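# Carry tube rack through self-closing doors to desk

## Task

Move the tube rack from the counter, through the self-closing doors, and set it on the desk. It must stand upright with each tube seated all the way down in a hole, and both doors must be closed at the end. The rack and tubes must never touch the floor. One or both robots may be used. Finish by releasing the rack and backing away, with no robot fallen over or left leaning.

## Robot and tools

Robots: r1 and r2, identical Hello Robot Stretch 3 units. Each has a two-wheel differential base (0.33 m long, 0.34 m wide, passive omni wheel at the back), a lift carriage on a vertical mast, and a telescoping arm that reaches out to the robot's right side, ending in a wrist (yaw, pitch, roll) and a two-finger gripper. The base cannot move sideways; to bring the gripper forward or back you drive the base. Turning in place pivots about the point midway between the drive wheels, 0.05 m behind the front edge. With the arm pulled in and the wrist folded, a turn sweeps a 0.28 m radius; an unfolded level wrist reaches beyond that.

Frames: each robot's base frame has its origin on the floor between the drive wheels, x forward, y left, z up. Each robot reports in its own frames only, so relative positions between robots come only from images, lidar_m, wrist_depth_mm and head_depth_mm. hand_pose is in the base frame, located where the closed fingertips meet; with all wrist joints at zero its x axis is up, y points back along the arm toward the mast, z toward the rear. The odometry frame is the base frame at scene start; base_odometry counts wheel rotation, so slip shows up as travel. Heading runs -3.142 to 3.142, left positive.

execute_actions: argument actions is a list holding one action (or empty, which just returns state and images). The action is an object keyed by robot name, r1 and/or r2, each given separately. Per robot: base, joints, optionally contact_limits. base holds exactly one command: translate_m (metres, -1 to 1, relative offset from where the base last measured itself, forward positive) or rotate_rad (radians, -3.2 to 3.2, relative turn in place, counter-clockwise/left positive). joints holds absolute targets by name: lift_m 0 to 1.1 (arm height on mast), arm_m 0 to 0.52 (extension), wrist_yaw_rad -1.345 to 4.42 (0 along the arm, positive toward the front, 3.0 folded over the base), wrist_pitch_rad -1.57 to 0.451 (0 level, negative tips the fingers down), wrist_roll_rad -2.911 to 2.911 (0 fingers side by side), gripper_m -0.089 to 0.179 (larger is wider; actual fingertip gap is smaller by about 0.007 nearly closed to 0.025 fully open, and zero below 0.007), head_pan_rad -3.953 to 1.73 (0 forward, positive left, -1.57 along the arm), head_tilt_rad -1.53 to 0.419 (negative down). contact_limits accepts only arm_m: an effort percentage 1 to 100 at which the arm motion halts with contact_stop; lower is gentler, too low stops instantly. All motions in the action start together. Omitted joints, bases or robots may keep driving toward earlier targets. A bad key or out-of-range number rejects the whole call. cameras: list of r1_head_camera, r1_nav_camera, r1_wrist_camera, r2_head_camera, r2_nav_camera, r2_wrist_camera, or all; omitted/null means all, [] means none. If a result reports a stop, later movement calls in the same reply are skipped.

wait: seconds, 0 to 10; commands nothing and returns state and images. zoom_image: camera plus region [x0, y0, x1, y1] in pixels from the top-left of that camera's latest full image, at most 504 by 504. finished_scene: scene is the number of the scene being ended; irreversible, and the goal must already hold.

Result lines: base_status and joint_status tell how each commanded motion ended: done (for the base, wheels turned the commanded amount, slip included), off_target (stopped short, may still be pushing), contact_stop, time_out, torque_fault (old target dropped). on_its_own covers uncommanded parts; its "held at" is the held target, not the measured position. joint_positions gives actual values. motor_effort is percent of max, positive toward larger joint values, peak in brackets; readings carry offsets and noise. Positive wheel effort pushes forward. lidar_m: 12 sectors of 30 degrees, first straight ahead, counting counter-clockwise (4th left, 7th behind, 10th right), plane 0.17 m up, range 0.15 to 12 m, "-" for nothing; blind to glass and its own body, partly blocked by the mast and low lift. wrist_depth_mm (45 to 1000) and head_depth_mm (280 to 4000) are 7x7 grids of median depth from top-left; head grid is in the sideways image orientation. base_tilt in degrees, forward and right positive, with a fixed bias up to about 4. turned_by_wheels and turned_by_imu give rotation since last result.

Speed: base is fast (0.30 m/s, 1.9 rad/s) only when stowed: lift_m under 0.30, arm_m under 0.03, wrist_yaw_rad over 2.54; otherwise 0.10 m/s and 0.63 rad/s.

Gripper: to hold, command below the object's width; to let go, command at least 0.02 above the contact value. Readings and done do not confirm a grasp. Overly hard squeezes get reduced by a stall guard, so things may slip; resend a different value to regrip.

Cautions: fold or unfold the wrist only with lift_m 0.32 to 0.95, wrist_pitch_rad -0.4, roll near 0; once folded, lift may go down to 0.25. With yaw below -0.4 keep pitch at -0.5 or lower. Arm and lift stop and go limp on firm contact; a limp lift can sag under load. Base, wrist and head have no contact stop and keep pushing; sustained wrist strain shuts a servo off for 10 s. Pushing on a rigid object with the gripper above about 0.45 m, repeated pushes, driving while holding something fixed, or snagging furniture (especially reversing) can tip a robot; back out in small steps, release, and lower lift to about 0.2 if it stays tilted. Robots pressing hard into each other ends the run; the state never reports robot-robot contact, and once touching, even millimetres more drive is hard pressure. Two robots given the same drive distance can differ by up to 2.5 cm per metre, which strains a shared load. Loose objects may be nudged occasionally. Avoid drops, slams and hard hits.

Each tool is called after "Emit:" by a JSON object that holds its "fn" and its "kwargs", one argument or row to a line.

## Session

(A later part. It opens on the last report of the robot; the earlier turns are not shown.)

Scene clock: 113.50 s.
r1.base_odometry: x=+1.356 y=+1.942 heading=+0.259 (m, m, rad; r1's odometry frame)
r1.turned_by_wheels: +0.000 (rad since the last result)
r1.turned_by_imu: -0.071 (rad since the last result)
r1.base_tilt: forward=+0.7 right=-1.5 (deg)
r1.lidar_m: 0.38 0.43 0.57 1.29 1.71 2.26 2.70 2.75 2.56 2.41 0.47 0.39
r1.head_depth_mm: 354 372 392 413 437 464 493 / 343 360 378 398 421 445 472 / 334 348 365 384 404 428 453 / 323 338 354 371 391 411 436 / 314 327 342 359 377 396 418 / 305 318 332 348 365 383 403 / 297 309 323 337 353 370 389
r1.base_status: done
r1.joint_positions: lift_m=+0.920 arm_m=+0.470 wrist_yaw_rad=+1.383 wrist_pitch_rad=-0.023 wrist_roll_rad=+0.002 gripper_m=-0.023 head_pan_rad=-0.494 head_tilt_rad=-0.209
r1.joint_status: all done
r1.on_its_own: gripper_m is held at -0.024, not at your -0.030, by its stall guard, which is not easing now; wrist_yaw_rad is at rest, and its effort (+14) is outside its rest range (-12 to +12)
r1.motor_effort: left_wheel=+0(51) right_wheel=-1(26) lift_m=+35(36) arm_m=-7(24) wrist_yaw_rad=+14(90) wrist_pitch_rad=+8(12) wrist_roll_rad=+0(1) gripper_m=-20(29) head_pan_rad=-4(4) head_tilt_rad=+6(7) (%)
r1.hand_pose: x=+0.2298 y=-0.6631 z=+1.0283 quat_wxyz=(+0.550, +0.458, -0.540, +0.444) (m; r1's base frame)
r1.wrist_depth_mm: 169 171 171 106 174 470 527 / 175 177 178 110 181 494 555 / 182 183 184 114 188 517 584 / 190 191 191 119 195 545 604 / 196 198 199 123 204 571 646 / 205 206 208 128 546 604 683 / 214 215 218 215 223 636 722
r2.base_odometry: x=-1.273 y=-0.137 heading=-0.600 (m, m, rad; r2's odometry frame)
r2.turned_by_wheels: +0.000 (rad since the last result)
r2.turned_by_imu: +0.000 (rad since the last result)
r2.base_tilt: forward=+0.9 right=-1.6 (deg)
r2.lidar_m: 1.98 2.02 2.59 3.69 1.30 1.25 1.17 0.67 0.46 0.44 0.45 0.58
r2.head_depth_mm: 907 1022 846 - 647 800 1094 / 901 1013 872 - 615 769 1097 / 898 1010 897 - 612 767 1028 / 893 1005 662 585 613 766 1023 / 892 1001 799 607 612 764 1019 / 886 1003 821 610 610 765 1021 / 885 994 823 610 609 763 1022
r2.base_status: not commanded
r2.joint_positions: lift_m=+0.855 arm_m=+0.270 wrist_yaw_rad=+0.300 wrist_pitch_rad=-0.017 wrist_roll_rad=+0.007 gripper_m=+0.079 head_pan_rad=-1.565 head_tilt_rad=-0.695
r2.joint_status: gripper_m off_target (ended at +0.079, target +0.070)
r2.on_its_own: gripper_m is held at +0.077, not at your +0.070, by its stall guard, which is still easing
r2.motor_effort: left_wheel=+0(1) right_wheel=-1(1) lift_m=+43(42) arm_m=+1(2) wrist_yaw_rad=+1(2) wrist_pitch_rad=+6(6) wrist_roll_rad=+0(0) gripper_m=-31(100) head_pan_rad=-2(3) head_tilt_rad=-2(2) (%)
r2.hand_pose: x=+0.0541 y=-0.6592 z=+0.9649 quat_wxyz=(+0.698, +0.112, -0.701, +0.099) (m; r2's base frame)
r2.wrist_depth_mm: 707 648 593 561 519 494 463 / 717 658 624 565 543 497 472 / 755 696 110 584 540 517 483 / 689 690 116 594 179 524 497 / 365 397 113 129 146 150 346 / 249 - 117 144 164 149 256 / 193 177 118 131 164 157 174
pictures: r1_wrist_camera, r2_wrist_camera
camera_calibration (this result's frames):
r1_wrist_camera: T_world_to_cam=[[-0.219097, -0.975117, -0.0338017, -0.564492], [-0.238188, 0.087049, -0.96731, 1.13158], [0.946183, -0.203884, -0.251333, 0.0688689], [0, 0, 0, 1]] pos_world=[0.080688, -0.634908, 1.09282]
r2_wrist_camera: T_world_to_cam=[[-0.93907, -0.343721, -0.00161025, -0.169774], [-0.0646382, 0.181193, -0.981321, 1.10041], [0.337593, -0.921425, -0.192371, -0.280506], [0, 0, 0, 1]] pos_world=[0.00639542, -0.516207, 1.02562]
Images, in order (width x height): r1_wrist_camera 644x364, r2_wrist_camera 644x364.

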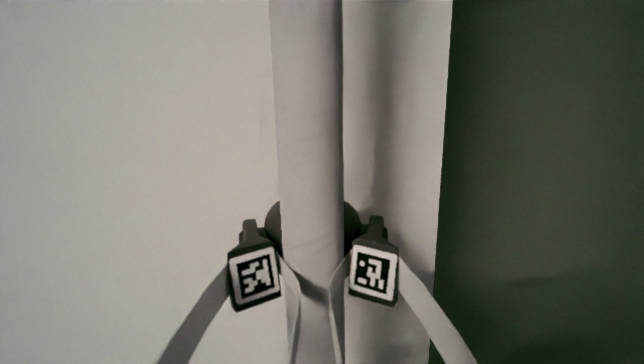

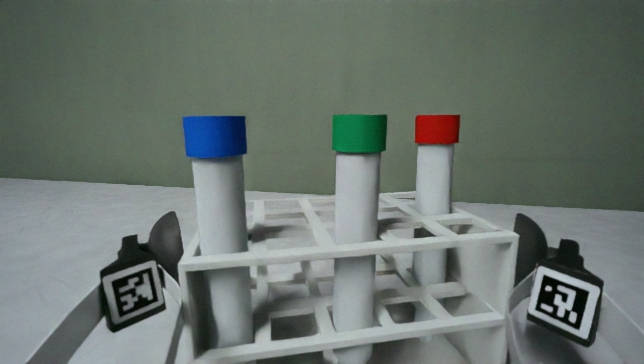

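Emit:
{"fn": "execute_actions", "kwargs": {
  "actions": [
    {"r1":{"joints":{"arm_m":0.43},"base":{"translate_m":-0.15}},"r2":{"joints":{"lift_m":0.92}}}
  ],
  "cameras": ["r2_wrist_camera","r2_head_camera"]
}}

Emit:
{"fn": "execute_actions", "kwargs": {
  "actions": [
    {"r1":{"joints":{"arm_m":0.36,"wrist_yaw_rad":1.3},"base":{"translate_m":-0.13}},"r2":{"joints":{"arm_m":0.0}}}
  ],
  "cameras": ["r1_nav_camera"]
}}

Scene clock: 121.10 s.
r1.base_odometry: x=+1.211 y=+1.904 heading=+0.260 (m, m, rad; r1's odometry frame)
r1.turned_by_wheels: +0.001 (rad since the last result)
r1.turned_by_imu: -0.001 (rad since the last result)
r1.base_tilt: forward=+0.9 right=-1.4 (deg)
r1.lidar_m: 0.48 0.58 0.76 1.66 1.71 2.24 2.55 2.60 2.59 2.42 0.52 0.47
r1.head_depth_mm: 403 422 443 467 493 521 554 / 399 416 438 462 486 514 545 / 394 412 432 455 480 508 538 / 391 407 428 448 474 500 528 / 385 402 422 443 467 492 522 / 380 398 417 437 461 485 513 / 378 394 413 432 454 479 506
r1.base_status: done
r1.joint_positions: lift_m=+0.920 arm_m=+0.430 wrist_yaw_rad=+1.426 wrist_pitch_rad=-0.023 wrist_roll_rad=+0.000 gripper_m=-0.023 head_pan_rad=-0.494 head_tilt_rad=-0.209
r1.joint_status: all done
r1.on_its_own: gripper_m is held at -0.024, not at your -0.030, by its stall guard, which is not easing now; wrist_yaw_rad is at rest, and its effort (-22) is outside its rest range (-12 to +12)
r1.motor_effort: left_wheel=+9(14) right_wheel=-10(13) lift_m=+36(36) arm_m=-2(15) wrist_yaw_rad=-22(60) wrist_pitch_rad=+9(9) wrist_roll_rad=+1(0) gripper_m=-20(24) head_pan_rad=-4(4) head_tilt_rad=+6(6) (%)
r1.hand_pose: x=+0.2316 y=-0.6120 z=+1.0284 quat_wxyz=(+0.541, +0.469, -0.529, +0.456) (m; r1's base frame)
r1.wrist_depth_mm: 202 192 181 106 163 609 670 / 212 200 188 109 169 643 697 / 221 209 196 114 175 672 740 / 232 219 205 118 182 697 775 / 244 230 217 122 188 729 807 / 258 240 - 126 194 771 865 / 273 257 235 136 207 816 911
r2.base_odometry: x=-1.273 y=-0.137 heading=-0.600 (m, m, rad; r2's odometry frame)
r2.turned_by_wheels: +0.000 (rad since the last result)
r2.turned_by_imu: +0.000 (rad since the last result)
r2.base_tilt: forward=+1.0 right=-1.6 (deg)
r2.lidar_m: 1.98 2.01 2.58 3.69 1.71 1.25 1.17 0.67 0.46 0.44 0.45 0.58
r2.head_depth_mm: 905 1022 - 579 615 772 1097 / 903 1012 - 581 614 768 1097 / 899 1013 - 573 612 767 1030 / 893 991 710 606 614 766 1026 / 895 985 744 606 610 767 1018 / 892 998 820 609 609 764 1019 / 887 998 823 611 610 761 1016
r2.base_status: not commanded
r2.joint_positions: lift_m=+0.920 arm_m=+0.270 wrist_yaw_rad=+0.300 wrist_pitch_rad=-0.028 wrist_roll_rad=+0.007 gripper_m=+0.107 head_pan_rad=-1.565 head_tilt_rad=-0.695
r2.joint_status: all done
r2.on_its_own: gripper_m is held at +0.106, not at your +0.070, by its stall guard, which is not easing now
r2.motor_effort: left_wheel=+0(1) right_wheel=-1(1) lift_m=+44(44) arm_m=+1(1) wrist_yaw_rad=+1(0) wrist_pitch_rad=+9(10) wrist_roll_rad=+0(0) gripper_m=-20(21) head_pan_rad=-2(2) head_tilt_rad=-2(2) (%)
r2.hand_pose: x=+0.0540 y=-0.6589 z=+1.0271 quat_wxyz=(+0.698, +0.116, -0.700, +0.095) (m; r2's base frame)
r2.wrist_depth_mm: 697 651 586 557 520 487 464 / 725 649 607 569 537 499 471 / 743 687 616 577 549 515 478 / 778 712 134 586 549 526 487 / 543 588 446 138 169 526 513 / 369 - 122 325 170 148 381 / 296 269 118 129 150 150 260
pictures: r2_head_camera (sideways: a quarter turn clockwise sets it upright), r2_wrist_camera
camera_calibration (this result's frames):
r2_head_camera: T_world_to_cam=[[-0.0291544, 0.600304, -0.799241, 1.05963], [0.997616, 0.0675129, 0.0143179, -0.0193887], [0.0625541, -0.796918, -0.600841, 0.742446], [0, 0, 0, 1]] pos_world=[0.00379207, -0.0431198, 1.29327]
r2_wrist_camera: T_world_to_cam=[[-0.93907, -0.34372, -0.00215191, -0.169096], [-0.0677227, 0.191155, -0.979221, 1.166], [0.336989, -0.919411, -0.202785, -0.256165], [0, 0, 0, 1]] pos_world=[0.00649683, -0.516528, 1.08946]
Images, in order (width x height): r2_head_camera 896x504, r2_wrist_camera 644x364.

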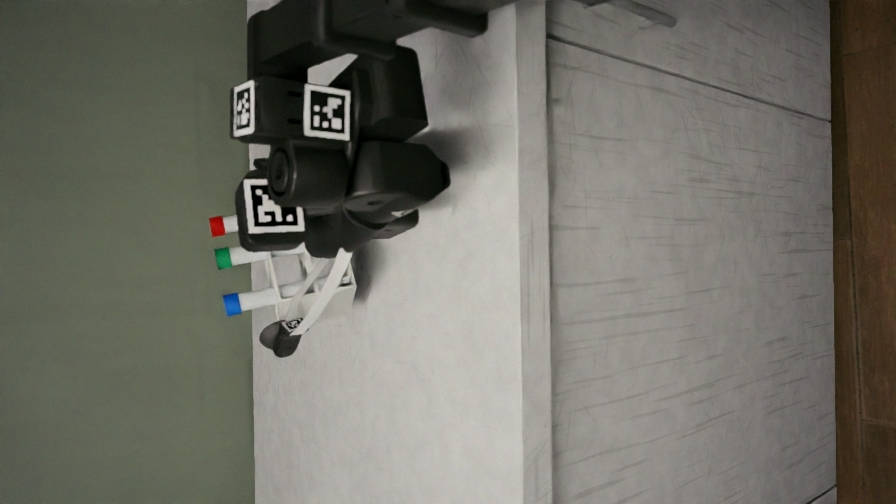

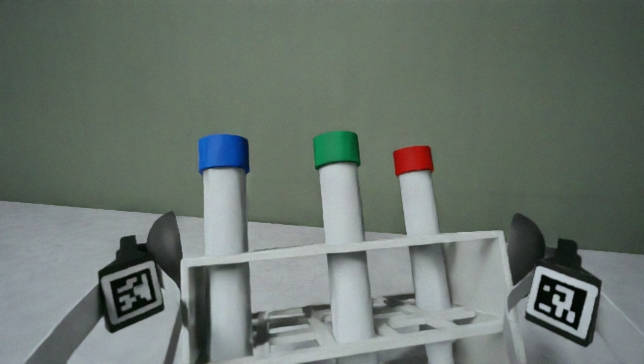

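Scene clock: 124.50 s.
r1.base_odometry: x=+1.086 y=+1.870 heading=+0.261 (m, m, rad; r1's odometry frame)
r1.turned_by_wheels: +0.001 (rad since the last result)
r1.turned_by_imu: +0.006 (rad since the last result)
r1.base_tilt: forward=+0.7 right=-1.6 (deg)
r1.lidar_m: 0.54 0.71 0.94 1.66 1.70 2.57 2.43 2.48 2.58 2.43 0.53 0.52
r1.head_depth_mm: 418 438 458 483 509 536 569 / 419 440 461 485 513 542 573 / 423 443 463 488 516 544 578 / 424 444 465 491 518 549 583 / 427 446 468 494 521 550 586 / 429 450 472 499 526 555 590 / 432 453 475 500 528 559 594
r1.base_status: done
r1.joint_positions: lift_m=+0.920 arm_m=+0.360 wrist_yaw_rad=+1.431 wrist_pitch_rad=-0.022 wrist_roll_rad=-0.002 gripper_m=-0.023 head_pan_rad=-0.494 head_tilt_rad=-0.209
r1.joint_status: wrist_yaw_rad off_target (ended at +1.431, target +1.300); the others done
r1.on_its_own: wrist_yaw_rad is held at +1.401, not at your +1.300, by its stall guard, which is still easing; gripper_m is held at -0.024, not at your -0.030, by its stall guard, which is not easing now
r1.motor_effort: left_wheel=+8(25) right_wheel=-10(35) lift_m=+35(35) arm_m=+5(5) wrist_yaw_rad=-24(74) wrist_pitch_rad=+8(9) wrist_roll_rad=+1(1) gripper_m=-20(28) head_pan_rad=-4(4) head_tilt_rad=+6(6) (%)
r1.hand_pose: x=+0.2318 y=-0.5402 z=+1.0286 quat_wxyz=(+0.540, +0.469, -0.528, +0.459) (m; r1's base frame)
r1.wrist_depth_mm: 250 221 195 107 158 149 808 / 263 232 204 111 164 155 831 / 282 243 211 115 169 162 867 / 298 255 222 119 175 827 906 / 319 272 240 123 180 870 964 / 343 287 - 127 184 916 - / 370 312 254 136 200 974 -
r2.base_odometry: x=-1.273 y=-0.137 heading=-0.600 (m, m, rad; r2's odometry frame)
r2.turned_by_wheels: +0.000 (rad since the last result)
r2.turned_by_imu: +0.000 (rad since the last result)
r2.base_tilt: forward=+1.0 right=-1.7 (deg)
r2.lidar_m: 1.98 2.02 2.58 3.68 1.67 1.25 1.17 0.67 0.46 0.44 0.45 0.58
r2.head_depth_mm: 905 1022 808 600 542 - - / 903 1016 810 603 598 - - / 897 1014 811 459 - - - / 894 1010 814 430 - 794 1026 / 895 1004 818 411 612 765 1021 / 889 1000 821 599 611 765 1019 / 887 997 823 609 609 764 1015
r2.base_status: not commanded
r2.joint_positions: lift_m=+0.920 arm_m=+0.002 wrist_yaw_rad=+0.300 wrist_pitch_rad=-0.028 wrist_roll_rad=+0.007 gripper_m=+0.107 head_pan_rad=-1.565 head_tilt_rad=-0.695
r2.joint_status: all done
joint sent to its limit — the command would take r2.arm_m past its lower limit, so that joint was sent only as far as its limit.
r2.on_its_own: gripper_m is held at +0.106, not at your +0.070, by its stall guard, which is not easing now
r2.motor_effort: left_wheel=+0(0) right_wheel=-1(1) lift_m=+44(44) arm_m=-3(3) wrist_yaw_rad=+0(0) wrist_pitch_rad=+9(9) wrist_roll_rad=+0(0) gripper_m=-20(20) head_pan_rad=-2(3) head_tilt_rad=-2(2) (%)
r2.hand_pose: x=+0.0540 y=-0.3915 z=+1.0270 quat_wxyz=(+0.698, +0.116, -0.700, +0.095) (m; r2's base frame)
r2.wrist_depth_mm: - 918 874 813 760 711 676 / - 962 879 831 784 739 695 / - 994 900 853 811 750 724 / - - 133 734 726 766 730 / 542 582 449 138 169 517 518 / 367 - 122 325 170 148 380 / 296 270 118 129 150 151 262
pictures: r1_nav_camera (sideways: a quarter turn counterclockwise sets it upright)
camera_calibration (this result's frames):
r1_nav_camera: T_world_to_cam=[[0.18637, -0.162897, 0.968881, -1.21758], [-0.510662, -0.858544, -0.046117, 0.110484], [0.839339, -0.486176, -0.243192, 0.267317], [0, 0, 0, 1]] pos_world=[0.0589698, 0.026479, 1.24979]
Images, in order (width x height): r1_nav_camera 672x504.

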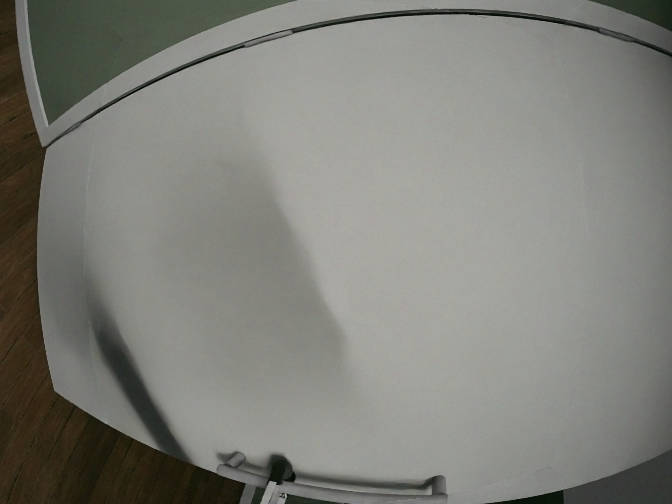

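Emit:
{"fn": "execute_actions", "kwargs": {
  "actions": [
    {"r1":{"joints":{"arm_m":0.27,"wrist_yaw_rad":1.2},"base":{"translate_m":-0.09}},"r2":{"joints":{"arm_m":0.27}}}
  ],
  "cameras": []
}}

Emit:
{"fn": "execute_actions", "kwargs": {
  "actions": [
    {"r1":{"joints":{"arm_m":0.17,"wrist_yaw_rad":1.1},"base":{"translate_m":-0.07}},"r2":{"joints":{"lift_m":0.86}}}
  ],
  "cameras": ["r2_wrist_camera"]
}}

Emit:
{"fn": "execute_actions", "kwargs": {
  "actions": [
    {"r1":{"joints":{"arm_m":0.08,"wrist_yaw_rad":1.0},"base":{"translate_m":-0.05}},"r2":{"joints":{"gripper_m":0.179}}}
  ],
  "cameras": ["r2_wrist_camera","r2_head_camera","r1_nav_camera"]
}}

Scene clock: 131.93 s.
r1.base_odometry: x=+0.999 y=+1.847 heading=+0.261 (m, m, rad; r1's odometry frame)
r1.turned_by_wheels: +0.000 (rad since the last result)
r1.turned_by_imu: +0.029 (rad since the last result)
r1.base_tilt: forward=+0.9 right=-1.6 (deg)
r1.lidar_m: 0.58 0.82 1.08 1.65 1.11 2.46 2.34 2.39 2.57 2.44 0.52 0.52
r1.head_depth_mm: 412 430 450 472 498 525 557 / 419 438 460 482 510 539 572 / 426 447 469 493 522 551 585 / 435 456 479 505 535 564 600 / 444 466 491 517 545 580 618 / 453 476 500 530 560 594 633 / 461 486 511 542 575 611 655
r1.base_status: done
r1.joint_positions: lift_m=+0.920 arm_m=+0.270 wrist_yaw_rad=+1.302 wrist_pitch_rad=-0.022 wrist_roll_rad=-0.002 gripper_m=-0.023 head_pan_rad=-0.494 head_tilt_rad=-0.209
r1.joint_status: wrist_yaw_rad off_target (ended at +1.302, target +1.200); the others done
r1.on_its_own: wrist_yaw_rad is held at +1.281, not at your +1.200, by its stall guard, which is not easing now; gripper_m is held at -0.024, not at your -0.030, by its stall guard, which is not easing now; wrist_yaw_rad is at rest, and its effort (-17) is outside its rest range (-12 to +12)
r1.motor_effort: left_wheel=+5(33) right_wheel=-8(52) lift_m=+35(36) arm_m=+3(6) wrist_yaw_rad=-17(86) wrist_pitch_rad=+8(12) wrist_roll_rad=+1(1) gripper_m=-20(28) head_pan_rad=-4(4) head_tilt_rad=+6(6) (%)
r1.hand_pose: x=+0.2251 y=-0.4826 z=+1.0287 quat_wxyz=(+0.568, +0.434, -0.557, +0.423) (m; r1's base frame)
r1.wrist_depth_mm: 257 225 197 106 157 147 - / 270 236 206 110 162 153 - / 291 248 214 114 169 159 - / 310 262 225 119 175 167 - / 331 276 244 123 179 - - / 354 294 259 128 183 - - / 381 321 258 136 200 - -
r2.base_odometry: x=-1.273 y=-0.137 heading=-0.600 (m, m, rad; r2's odometry frame)
r2.turned_by_wheels: +0.000 (rad since the last result)
r2.turned_by_imu: +0.000 (rad since the last result)
r2.base_tilt: forward=+0.9 right=-1.7 (deg)
r2.lidar_m: 1.98 2.02 2.58 3.69 1.66 1.25 1.17 0.66 0.46 0.44 0.45 0.59
r2.head_depth_mm: 904 1023 - 561 614 770 1099 / 905 1017 - 581 614 767 1101 / 901 1012 - 572 613 768 1026 / 896 992 712 606 612 766 1024 / 891 988 743 607 610 765 1022 / 888 998 818 608 610 763 1019 / 884 998 823 609 610 761 1018
r2.base_status: not commanded
r2.joint_positions: lift_m=+0.920 arm_m=+0.270 wrist_yaw_rad=+0.300 wrist_pitch_rad=-0.028 wrist_roll_rad=+0.007 gripper_m=+0.107 head_pan_rad=-1.565 head_tilt_rad=-0.695
r2.joint_status: all done
r2.on_its_own: gripper_m is held at +0.106, not at your +0.070, by its stall guard, which is not easing now
r2.motor_effort: left_wheel=+0(0) right_wheel=-1(1) lift_m=+44(44) arm_m=+2(2) wrist_yaw_rad=+1(0) wrist_pitch_rad=+9(9) wrist_roll_rad=+0(0) gripper_m=-19(20) head_pan_rad=-3(2) head_tilt_rad=-1(2) (%)
r2.hand_pose: x=+0.0540 y=-0.6588 z=+1.0270 quat_wxyz=(+0.698, +0.116, -0.700, +0.095) (m; r2's base frame)
r2.wrist_depth_mm: 704 653 596 561 519 488 462 / 705 664 615 566 538 499 476 / 761 688 629 582 550 510 482 / 784 715 133 588 550 531 488 / 536 578 130 138 170 523 513 / 366 - 122 323 169 148 380 / 297 270 118 129 150 151 262
pictures: none
No camera images: the call's "cameras" was empty. Leave "cameras" out to get every camera's image.

Scene clock: 135.17 s.
r1.base_odometry: x=+0.931 y=+1.829 heading=+0.261 (m, m, rad; r1's odometry frame)
r1.turned_by_wheels: +0.000 (rad since the last result)
r1.turned_by_imu: +0.025 (rad since the last result)
r1.base_tilt: forward=+0.7 right=-1.4 (deg)
r1.lidar_m: 0.59 0.89 1.20 1.09 1.10 2.37 2.28 2.35 2.55 2.44 0.49 0.49
r1.head_depth_mm: 386 402 421 442 466 491 517 / 398 416 436 458 482 509 538 / 411 430 451 477 501 532 564 / 425 446 468 492 522 555 589 / 439 462 487 514 546 580 618 / 455 479 506 535 569 608 652 / 472 498 527 561 597 638 682
r1.base_status: done
r1.joint_positions: lift_m=+0.920 arm_m=+0.170 wrist_yaw_rad=+1.169 wrist_pitch_rad=-0.022 wrist_roll_rad=-0.002 gripper_m=-0.020 head_pan_rad=-0.494 head_tilt_rad=-0.209
r1.joint_status: wrist_yaw_rad off_target (ended at +1.169, target +1.100); the others done
r1.on_its_own: wrist_yaw_rad is held at +1.159, not at your +1.100, by its stall guard, which is not easing now; gripper_m is held at -0.021, not at your -0.030, by its stall guard, which is not easing now
r1.motor_effort: left_wheel=+2(22) right_wheel=-4(41) lift_m=+35(35) arm_m=-1(5) wrist_yaw_rad=-8(90) wrist_pitch_rad=+9(10) wrist_roll_rad=+1(2) gripper_m=-18(28) head_pan_rad=-4(4) head_tilt_rad=+6(7) (%)
r1.hand_pose: x=+0.2139 y=-0.4151 z=+1.0287 quat_wxyz=(+0.595, +0.396, -0.584, +0.384) (m; r1's base frame)
r1.wrist_depth_mm: 262 227 197 106 157 146 - / 279 238 206 110 163 152 - / 296 253 215 114 168 158 - / 316 263 227 119 175 164 - / 337 279 244 123 179 - - / 363 297 258 128 181 - - / 390 322 260 136 200 - -
r2.base_odometry: x=-1.273 y=-0.137 heading=-0.600 (m, m, rad; r2's odometry frame)
r2.turned_by_wheels: +0.000 (rad since the last result)
r2.turned_by_imu: +0.000 (rad since the last result)
r2.base_tilt: forward=+1.0 right=-1.7 (deg)
r2.lidar_m: 1.98 2.02 2.59 3.68 1.11 1.25 1.17 0.67 0.46 0.44 0.45 0.58
r2.head_depth_mm: 906 1022 849 - 638 801 1094 / 904 1018 895 - 615 770 1096 / 899 1012 899 - 612 770 1026 / 899 1011 690 585 613 769 1024 / 891 1007 800 607 611 765 1021 / 886 1000 820 608 610 763 1019 / 886 998 825 610 610 760 1016
r2.base_status: not commanded
r2.joint_positions: lift_m=+0.860 arm_m=+0.270 wrist_yaw_rad=+0.300 wrist_pitch_rad=-0.025 wrist_roll_rad=+0.008 gripper_m=+0.107 head_pan_rad=-1.565 head_tilt_rad=-0.695
r2.joint_status: all done
r2.on_its_own: gripper_m is held at +0.106, not at your +0.070, by its stall guard, which is not easing now
r2.motor_effort: left_wheel=+0(1) right_wheel=-1(1) lift_m=+24(44) arm_m=+1(2) wrist_yaw_rad=+0(0) wrist_pitch_rad=+8(10) wrist_roll_rad=+0(0) gripper_m=-19(20) head_pan_rad=-2(2) head_tilt_rad=-2(2) (%)
r2.hand_pose: x=+0.0541 y=-0.6589 z=+0.9685 quat_wxyz=(+0.698, +0.115, -0.700, +0.096) (m; r2's base frame)
r2.wrist_depth_mm: 680 644 584 558 518 485 466 / 713 664 603 569 543 508 476 / 757 693 120 569 543 523 490 / 696 695 504 196 477 522 503 / 372 400 117 127 161 150 353 / 256 - 121 147 169 148 260 / 198 184 120 131 165 161 179
pictures: r2_wrist_camera
camera_calibration (this result's frames):
r2_wrist_camera: T_world_to_cam=[[-0.939071, -0.343717, -0.00220605, -0.16914], [-0.066774, 0.188722, -0.979758, 1.10748], [0.337176, -0.919914, -0.200174, -0.270912], [0, 0, 0, 1]] pos_world=[0.00646143, -0.516357, 1.03046]
Images, in order (width x height): r2_wrist_camera 644x364.

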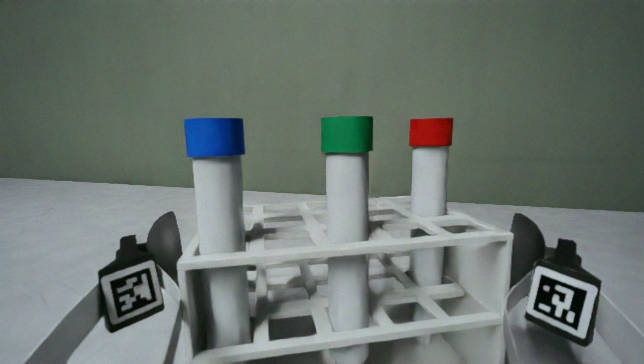

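Scene clock: 138.67 s.
r1.base_odometry: x=+0.883 y=+1.816 heading=+0.261 (m, m, rad; r1's odometry frame)
r1.turned_by_wheels: +0.000 (rad since the last result)
r1.turned_by_imu: +0.017 (rad since the last result)
r1.base_tilt: forward=+0.7 right=-1.6 (deg)
r1.lidar_m: 0.58 0.94 1.28 1.08 1.72 2.31 2.22 2.31 2.53 2.44 0.43 0.44
r1.head_depth_mm: 349 364 381 398 418 439 466 / 364 379 398 418 439 465 491 / 381 398 417 440 465 492 522 / 398 418 440 464 491 523 556 / 417 440 464 490 522 556 597 / 440 464 491 522 557 597 639 / 463 489 521 556 593 639 694
r1.base_status: done
r1.joint_positions: lift_m=+0.920 arm_m=+0.080 wrist_yaw_rad=+1.074 wrist_pitch_rad=-0.022 wrist_roll_rad=-0.002 gripper_m=-0.020 head_pan_rad=-0.494 head_tilt_rad=-0.209
r1.joint_status: wrist_yaw_rad off_target (ended at +1.074, target +1.000); the others done
r1.on_its_own: wrist_yaw_rad is held at +1.063, not at your +1.000, by its stall guard, which is not easing now; gripper_m is held at -0.021, not at your -0.030, by its stall guard, which is not easing now
r1.motor_effort: left_wheel=+2(20) right_wheel=-4(34) lift_m=+36(35) arm_m=+1(12) wrist_yaw_rad=-9(83) wrist_pitch_rad=+8(10) wrist_roll_rad=+1(1) gripper_m=-18(28) head_pan_rad=-4(4) head_tilt_rad=+6(6) (%)
r1.hand_pose: x=+0.2034 y=-0.3467 z=+1.0285 quat_wxyz=(+0.613, +0.368, -0.602, +0.355) (m; r1's base frame)
r1.wrist_depth_mm: 275 234 201 106 157 143 - / 291 246 209 110 162 150 - / 309 257 219 114 167 155 - / 331 273 230 119 174 162 - / 354 289 250 123 178 168 - / 385 309 263 128 181 - - / 416 337 263 137 198 - -
r2.base_odometry: x=-1.273 y=-0.137 heading=-0.600 (m, m, rad; r2's odometry frame)
r2.turned_by_wheels: +0.000 (rad since the last result)
r2.turned_by_imu: +0.000 (rad since the last result)
r2.base_tilt: forward=+1.0 right=-1.7 (deg)
r2.lidar_m: 1.98 2.01 2.58 1.10 1.10 1.25 1.17 0.66 0.46 0.44 0.45 0.59
r2.head_depth_mm: 903 1022 847 - 639 799 1097 / 903 1016 897 - 615 769 1096 / 898 1017 899 - 613 768 1027 / 892 1010 682 583 612 766 1024 / 891 1004 818 608 611 764 1022 / 889 997 820 608 612 764 1019 / 888 998 824 610 611 764 1017
r2.base_status: not commanded
r2.joint_positions: lift_m=+0.860 arm_m=+0.270 wrist_yaw_rad=+0.300 wrist_pitch_rad=-0.025 wrist_roll_rad=+0.008 gripper_m=+0.179 head_pan_rad=-1.565 head_tilt_rad=-0.695
r2.joint_status: all done
r2.motor_effort: left_wheel=+1(1) right_wheel=-1(1) lift_m=+24(24) arm_m=+3(1) wrist_yaw_rad=+0(1) wrist_pitch_rad=+9(8) wrist_roll_rad=+0(0) gripper_m=+1(86) head_pan_rad=-3(1) head_tilt_rad=-2(2) (%)
r2.hand_pose: x=+0.0541 y=-0.6589 z=+0.9686 quat_wxyz=(+0.698, +0.115, -0.700, +0.096) (m; r2's base frame)
r2.wrist_depth_mm: 696 639 593 549 517 482 464 / 715 658 610 580 539 505 474 / 753 698 613 590 531 516 489 / 701 685 114 493 162 524 495 / 369 404 131 133 154 353 367 / 273 230 119 130 168 147 - / 185 183 121 132 169 166 175
pictures: r1_nav_camera (sideways: a quarter turn counterclockwise sets it upright), r2_head_camera (sideways: a quarter turn clockwise sets it upright), r2_wrist_camera
camera_calibration (this result's frames):
r1_nav_camera: T_world_to_cam=[[0.186328, -0.162933, 0.968883, -1.21758], [-0.510846, -0.858434, -0.0461174, 0.110485], [0.839237, -0.486357, -0.243184, 0.267308], [0, 0, 0, 1]] pos_world=[0.0589758, 0.0264675, 1.24979]
r2_head_camera: T_world_to_cam=[[-0.0291543, 0.600304, -0.799241, 1.05963], [0.997616, 0.0675128, 0.0143179, -0.0193887], [0.062554, -0.796918, -0.600841, 0.742446], [0, 0, 0, 1]] pos_world=[0.00379206, -0.0431198, 1.29327]
r2_wrist_camera: T_world_to_cam=[[-0.939071, -0.343717, -0.00219198, -0.169154], [-0.066749, 0.188614, -0.97978, 1.10745], [0.33718, -0.919937, -0.200064, -0.271031], [0, 0, 0, 1]] pos_world=[0.00646073, -0.516354, 1.03047]
Images, in order (width x height): r1_nav_camera 672x504, r2_head_camera 896x504, r2_wrist_camera 644x364.

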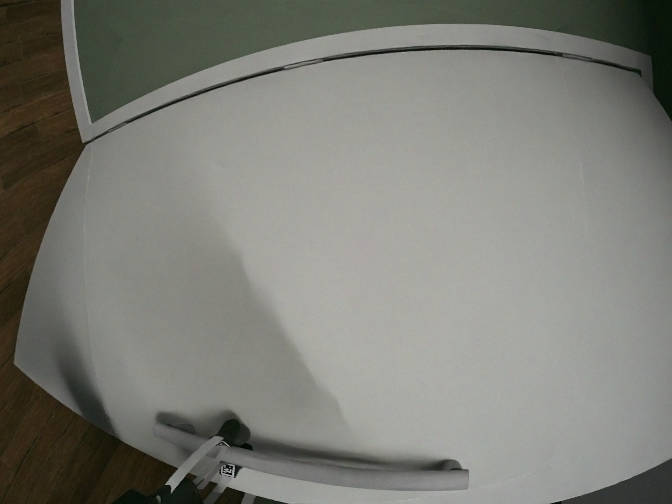

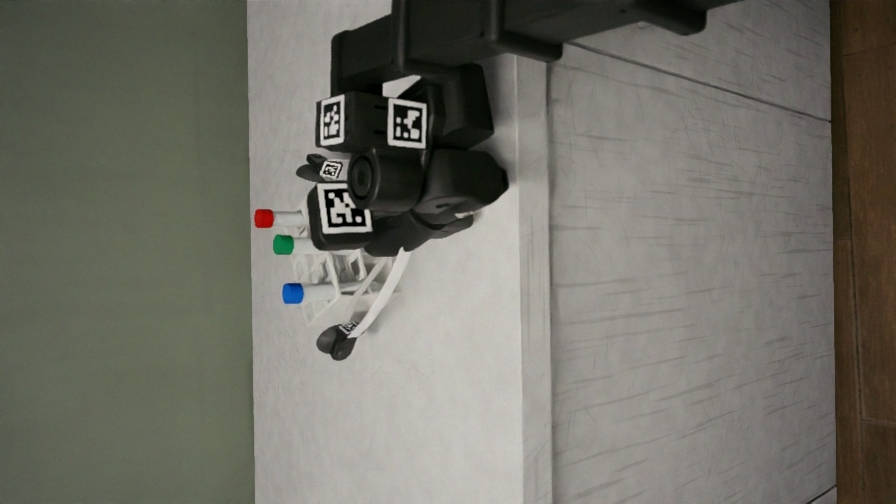

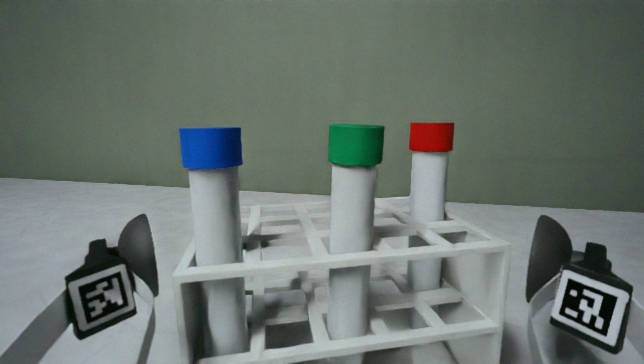

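Emit:
{"fn": "execute_actions", "kwargs": {
  "actions": [
    {"r1":{"joints":{"arm_m":0.005,"wrist_yaw_rad":0.95},"base":{"translate_m":-0.04}},"r2":{"joints":{"arm_m":0.225,"lift_m":0.848}}}
  ],
  "cameras": ["r2_wrist_camera"]
}}

Emit:
{"fn": "execute_actions", "kwargs": {
  "actions": [
    {"r1":{"joints":{"wrist_yaw_rad":1.02}},"r2":{"joints":{"gripper_m":0.07}}}
  ],
  "cameras": []
}}

Emit:
{"fn": "execute_actions", "kwargs": {
  "actions": [
    {"r2":{"joints":{"lift_m":0.92}}}
  ],
  "cameras": ["r2_wrist_camera","r2_head_camera","r1_nav_camera"]
}}

Scene clock: 146.73 s.
r1.base_odometry: x=+0.844 y=+1.806 heading=+0.262 (m, m, rad; r1's odometry frame)
r1.turned_by_wheels: +0.000 (rad since the last result)
r1.turned_by_imu: -0.002 (rad since the last result)
r1.base_tilt: forward=+0.8 right=-1.5 (deg)
r1.lidar_m: 0.54 0.98 1.34 1.08 1.73 2.27 2.19 2.27 2.54 2.44 0.37 0.39
r1.head_depth_mm: 302 315 329 344 361 379 401 / 318 332 348 365 384 405 429 / 335 351 369 389 411 435 461 / 356 373 394 416 440 469 500 / 378 398 421 447 476 510 545 / 403 427 452 484 517 555 601 / 432 459 490 524 565 614 665
r1.base_status: done
r1.joint_positions: lift_m=+0.920 arm_m=+0.005 wrist_yaw_rad=+1.067 wrist_pitch_rad=-0.022 wrist_roll_rad=-0.002 gripper_m=-0.020 head_pan_rad=-0.494 head_tilt_rad=-0.209
r1.joint_status: wrist_yaw_rad off_target (ended at +1.067, target +0.950); the others done
r1.on_its_own: wrist_yaw_rad is held at +1.041, not at your +0.950, by its stall guard, which is still easing; gripper_m is held at -0.021, not at your -0.030, by its stall guard, which is not easing now
r1.motor_effort: left_wheel=+2(14) right_wheel=-7(29) lift_m=+35(35) arm_m=+0(7) wrist_yaw_rad=-21(74) wrist_pitch_rad=+8(9) wrist_roll_rad=+1(1) gripper_m=-20(27) head_pan_rad=-4(4) head_tilt_rad=+6(6) (%)
r1.hand_pose: x=+0.2024 y=-0.2734 z=+1.0285 quat_wxyz=(+0.614, +0.366, -0.604, +0.353) (m; r1's base frame)
r1.wrist_depth_mm: 322 257 212 107 155 137 - / 347 272 221 111 160 143 - / 374 289 232 115 164 148 - / 407 310 244 120 171 155 - / 446 326 265 123 174 162 - / 489 353 - 129 177 169 - / 548 392 281 137 198 - -
r2.base_odometry: x=-1.273 y=-0.137 heading=-0.600 (m, m, rad; r2's odometry frame)
r2.turned_by_wheels: +0.000 (rad since the last result)
r2.turned_by_imu: -0.001 (rad since the last result)
r2.base_tilt: forward=+1.0 right=-1.6 (deg)
r2.lidar_m: 1.98 2.02 2.59 1.09 1.22 1.25 1.17 0.67 0.46 0.44 0.45 0.58
r2.head_depth_mm: 904 1019 804 - - 770 1093 / 904 1014 808 - 633 771 1098 / 900 1013 854 - 632 768 1026 / 894 1006 683 584 613 767 1022 / 893 1005 815 596 613 764 1021 / 890 999 820 609 610 763 1020 / 888 996 824 609 610 762 1020
r2.base_status: not commanded
r2.joint_positions: lift_m=+0.848 arm_m=+0.225 wrist_yaw_rad=+0.300 wrist_pitch_rad=-0.024 wrist_roll_rad=+0.008 gripper_m=+0.179 head_pan_rad=-1.565 head_tilt_rad=-0.695
r2.joint_status: all done
r2.motor_effort: left_wheel=+0(1) right_wheel=-1(0) lift_m=+23(23) arm_m=-2(3) wrist_yaw_rad=+0(0) wrist_pitch_rad=+8(8) wrist_roll_rad=+0(0) gripper_m=+0(0) head_pan_rad=-1(1) head_tilt_rad=-2(2) (%)
r2.hand_pose: x=+0.0541 y=-0.6144 z=+0.9568 quat_wxyz=(+0.698, +0.115, -0.700, +0.096) (m; r2's base frame)
r2.wrist_depth_mm: 753 696 642 599 561 532 503 / 756 704 670 610 568 537 507 / 809 745 692 624 195 554 517 / 628 627 520 175 196 557 535 / 337 367 305 213 203 275 335 / 247 221 215 196 206 200 - / 167 174 169 168 172 170 159
pictures: r2_wrist_camera
camera_calibration (this result's frames):
r2_wrist_camera: T_world_to_cam=[[-0.93907, -0.343719, -0.00215143, -0.153932], [-0.0665199, 0.187872, -0.979938, 1.0872], [0.337228, -0.920088, -0.199289, -0.233334], [0, 0, 0, 1]] pos_world=[0.00645344, -0.471851, 1.01856]
Images, in order (width x height): r2_wrist_camera 644x364.

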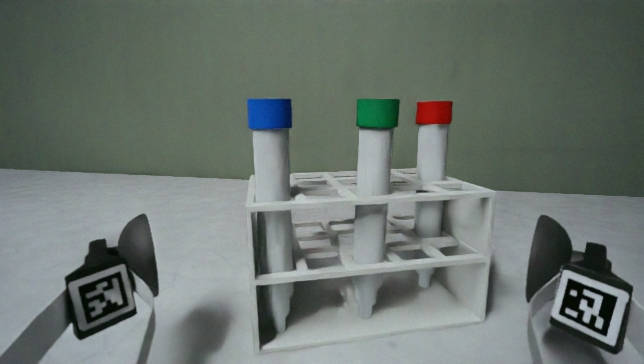

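Scene clock: 148.40 s.
r1.base_odometry: x=+0.844 y=+1.806 heading=+0.262 (m, m, rad; r1's odometry frame)
r1.turned_by_wheels: +0.000 (rad since the last result)
r1.turned_by_imu: -0.001 (rad since the last result)
r1.base_tilt: forward=+0.8 right=-1.5 (deg)
r1.lidar_m: 0.54 0.99 1.34 1.08 1.73 2.28 2.19 2.27 2.54 2.44 0.37 0.39
r1.head_depth_mm: 301 314 328 344 360 379 400 / 317 331 347 364 383 404 429 / 335 350 368 388 410 434 461 / 355 373 393 415 440 468 500 / 378 398 420 446 476 509 546 / 403 426 452 483 517 554 597 / 431 459 490 524 565 610 663
r1.base_status: not commanded
r1.joint_positions: lift_m=+0.920 arm_m=+0.005 wrist_yaw_rad=+1.082 wrist_pitch_rad=-0.022 wrist_roll_rad=-0.002 gripper_m=-0.020 head_pan_rad=-0.494 head_tilt_rad=-0.209
r1.joint_status: wrist_yaw_rad off_target (ended at +1.082, target +1.020)
r1.on_its_own: wrist_yaw_rad is held at +1.076, not at your +1.020, by its stall guard, which is not easing now; gripper_m is held at -0.021, not at your -0.030, by its stall guard, which is not easing now
r1.motor_effort: left_wheel=+0(3) right_wheel=-2(8) lift_m=+35(36) arm_m=+0(0) wrist_yaw_rad=-5(32) wrist_pitch_rad=+9(8) wrist_roll_rad=+1(1) gripper_m=-18(21) head_pan_rad=-4(4) head_tilt_rad=+6(6) (%)
r1.hand_pose: x=+0.2043 y=-0.2699 z=+1.0285 quat_wxyz=(+0.611, +0.371, -0.601, +0.358) (m; r1's base frame)
r1.wrist_depth_mm: 339 263 215 106 155 137 - / 362 279 224 111 160 140 - / 389 296 234 115 166 147 - / 425 315 247 120 171 153 - / 465 337 270 124 176 160 - / 509 363 291 129 177 166 - / 577 403 283 173 195 174 -
r2.base_odometry: x=-1.273 y=-0.137 heading=-0.600 (m, m, rad; r2's odometry frame)
r2.turned_by_wheels: +0.000 (rad since the last result)
r2.turned_by_imu: +0.000 (rad since the last result)
r2.base_tilt: forward=+1.1 right=-1.5 (deg)
r2.lidar_m: 1.98 2.01 2.59 1.09 1.22 1.25 1.17 0.67 0.46 0.44 0.45 0.58
r2.head_depth_mm: 906 1023 805 - - 768 1095 / 903 1018 810 - 632 772 1097 / 901 1016 811 - 631 767 1029 / 898 1009 678 584 613 767 1025 / 893 1006 815 607 612 765 1025 / 890 1002 820 609 611 762 1020 / 885 995 824 611 609 761 1016
r2.base_status: not commanded
r2.joint_positions: lift_m=+0.848 arm_m=+0.225 wrist_yaw_rad=+0.300 wrist_pitch_rad=-0.024 wrist_roll_rad=+0.008 gripper_m=+0.070 head_pan_rad=-1.565 head_tilt_rad=-0.695
r2.joint_status: all done
r2.motor_effort: left_wheel=+0(1) right_wheel=-1(1) lift_m=+24(24) arm_m=-2(2) wrist_yaw_rad=+1(0) wrist_pitch_rad=+8(8) wrist_roll_rad=+0(0) gripper_m=+0(86) head_pan_rad=-2(2) head_tilt_rad=-2(2) (%)
r2.hand_pose: x=+0.0541 y=-0.6144 z=+0.9568 quat_wxyz=(+0.698, +0.115, -0.700, +0.096) (m; r2's base frame)
r2.wrist_depth_mm: 753 699 641 596 557 524 500 / 749 698 660 602 579 538 511 / 819 760 695 617 210 556 527 / 619 618 606 197 208 560 535 / 337 334 366 213 182 295 319 / 231 230 - 196 194 223 222 / 175 175 173 170 171 172 171
pictures: none
No camera images: the call's "cameras" was empty. Leave "cameras" out to get every camera's image.

Scene clock: 149.90 s.
r1.base_odometry: x=+0.844 y=+1.806 heading=+0.262 (m, m, rad; r1's odometry frame)
r1.turned_by_wheels: +0.000 (rad since the last result)
r1.turned_by_imu: +0.000 (rad since the last result)
r1.base_tilt: forward=+0.8 right=-1.3 (deg)
r1.lidar_m: 0.54 0.98 1.34 1.08 1.73 2.28 2.19 2.26 2.53 2.44 0.37 0.39
r1.head_depth_mm: 302 314 328 343 360 379 400 / 317 332 347 364 383 405 429 / 335 351 368 388 409 434 461 / 355 373 394 415 441 468 499 / 377 397 420 447 475 507 544 / 402 426 453 482 515 555 596 / 431 459 489 524 565 609 664
r1.base_status: not commanded
r1.joint_positions: lift_m=+0.920 arm_m=+0.005 wrist_yaw_rad=+1.082 wrist_pitch_rad=-0.022 wrist_roll_rad=-0.002 gripper_m=-0.020 head_pan_rad=-0.494 head_tilt_rad=-0.209
r1.joint_status: not commanded
r1.on_its_own: wrist_yaw_rad is held at +1.076, not at your +1.020, by its stall guard, which is not easing now; gripper_m is held at -0.021, not at your -0.030, by its stall guard, which is not easing now
r1.motor_effort: left_wheel=+0(0) right_wheel=-2(2) lift_m=+35(35) arm_m=+0(0) wrist_yaw_rad=-6(6) wrist_pitch_rad=+9(8) wrist_roll_rad=+1(1) gripper_m=-18(18) head_pan_rad=-4(4) head_tilt_rad=+6(6) (%)
r1.hand_pose: x=+0.2043 y=-0.2699 z=+1.0285 quat_wxyz=(+0.611, +0.371, -0.601, +0.358) (m; r1's base frame)
r1.wrist_depth_mm: 335 265 214 106 156 137 - / 360 277 224 111 160 140 - / 391 296 236 115 166 148 - / 424 316 247 120 172 153 - / 463 336 271 124 175 160 - / 512 362 293 129 178 166 - / 567 404 284 173 196 174 -
r2.base_odometry: x=-1.273 y=-0.137 heading=-0.600 (m, m, rad; r2's odometry frame)
r2.turned_by_wheels: +0.000 (rad since the last result)
r2.turned_by_imu: +0.000 (rad since the last result)
r2.base_tilt: forward=+0.9 right=-1.6 (deg)
r2.lidar_m: 1.98 2.02 2.58 1.09 1.22 1.25 1.17 0.67 0.46 0.44 0.45 0.58
r2.head_depth_mm: 906 1024 - 561 615 771 1094 / 905 1021 - 560 615 770 1100 / 898 1014 - 544 614 765 1028 / 898 1007 691 585 612 766 1024 / 891 1004 746 605 612 765 1023 / 887 1001 820 608 611 763 1018 / 887 995 823 610 610 762 1018
r2.base_status: not commanded
r2.joint_positions: lift_m=+0.920 arm_m=+0.225 wrist_yaw_rad=+0.300 wrist_pitch_rad=-0.024 wrist_roll_rad=+0.008 gripper_m=+0.070 head_pan_rad=-1.565 head_tilt_rad=-0.695
r2.joint_status: all done
r2.motor_effort: left_wheel=+1(1) right_wheel=+0(1) lift_m=+43(45) arm_m=-2(2) wrist_yaw_rad=-1(0) wrist_pitch_rad=+8(8) wrist_roll_rad=+0(0) gripper_m=-1(0) head_pan_rad=-2(2) head_tilt_rad=-1(2) (%)
r2.hand_pose: x=+0.0541 y=-0.6144 z=+1.0281 quat_wxyz=(+0.698, +0.115, -0.700, +0.097) (m; r2's base frame)
r2.wrist_depth_mm: 744 677 631 606 558 525 496 / 766 714 669 618 581 532 502 / 805 732 691 639 594 553 531 / 822 783 706 649 610 556 536 / 549 546 593 481 529 566 542 / 375 372 - 205 189 376 358 / 284 284 281 182 221 275 278
pictures: r1_nav_camera (sideways: a quarter turn counterclockwise sets it upright), r2_head_camera (sideways: a quarter turn clockwise sets it upright), r2_wrist_camera
camera_calibration (this result's frames):
r1_nav_camera: T_world_to_cam=[[0.186326, -0.162931, 0.968884, -1.21758], [-0.510845, -0.858435, -0.0461175, 0.110485], [0.839238, -0.486356, -0.243182, 0.267304], [0, 0, 0, 1]] pos_world=[0.0589759, 0.0264675, 1.24979]
r2_head_camera: T_world_to_cam=[[-0.0291544, 0.600304, -0.799241, 1.05963], [0.997616, 0.0675129, 0.0143179, -0.0193887], [0.0625541, -0.796918, -0.600841, 0.742446], [0, 0, 0, 1]] pos_world=[0.00379207, -0.0431198, 1.29327]
r2_wrist_camera: T_world_to_cam=[[-0.93907, -0.34372, -0.0021445, -0.153785], [-0.0664809, 0.187745, -0.979965, 1.15706], [0.337236, -0.920113, -0.199157, -0.219268], [0, 0, 0, 1]] pos_world=[0.00645223, -0.471842, 1.08988]
Images, in order (width x height): r1_nav_camera 672x504, r2_head_camera 896x504, r2_wrist_camera 644x364.

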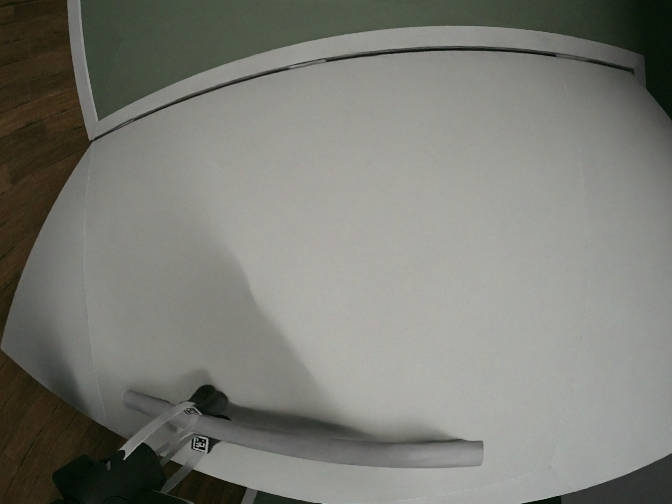

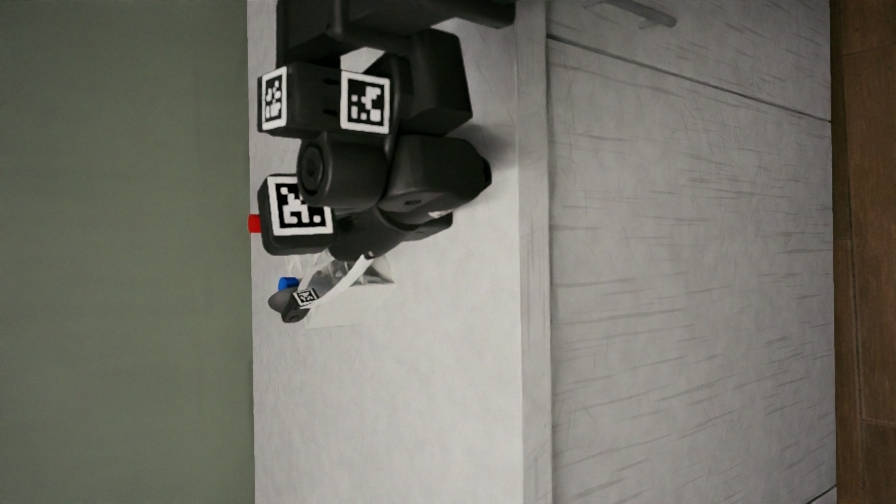

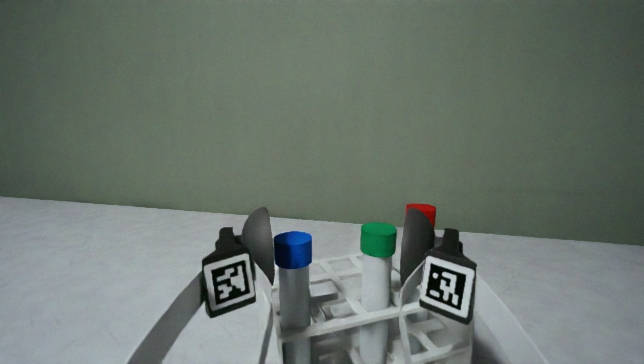

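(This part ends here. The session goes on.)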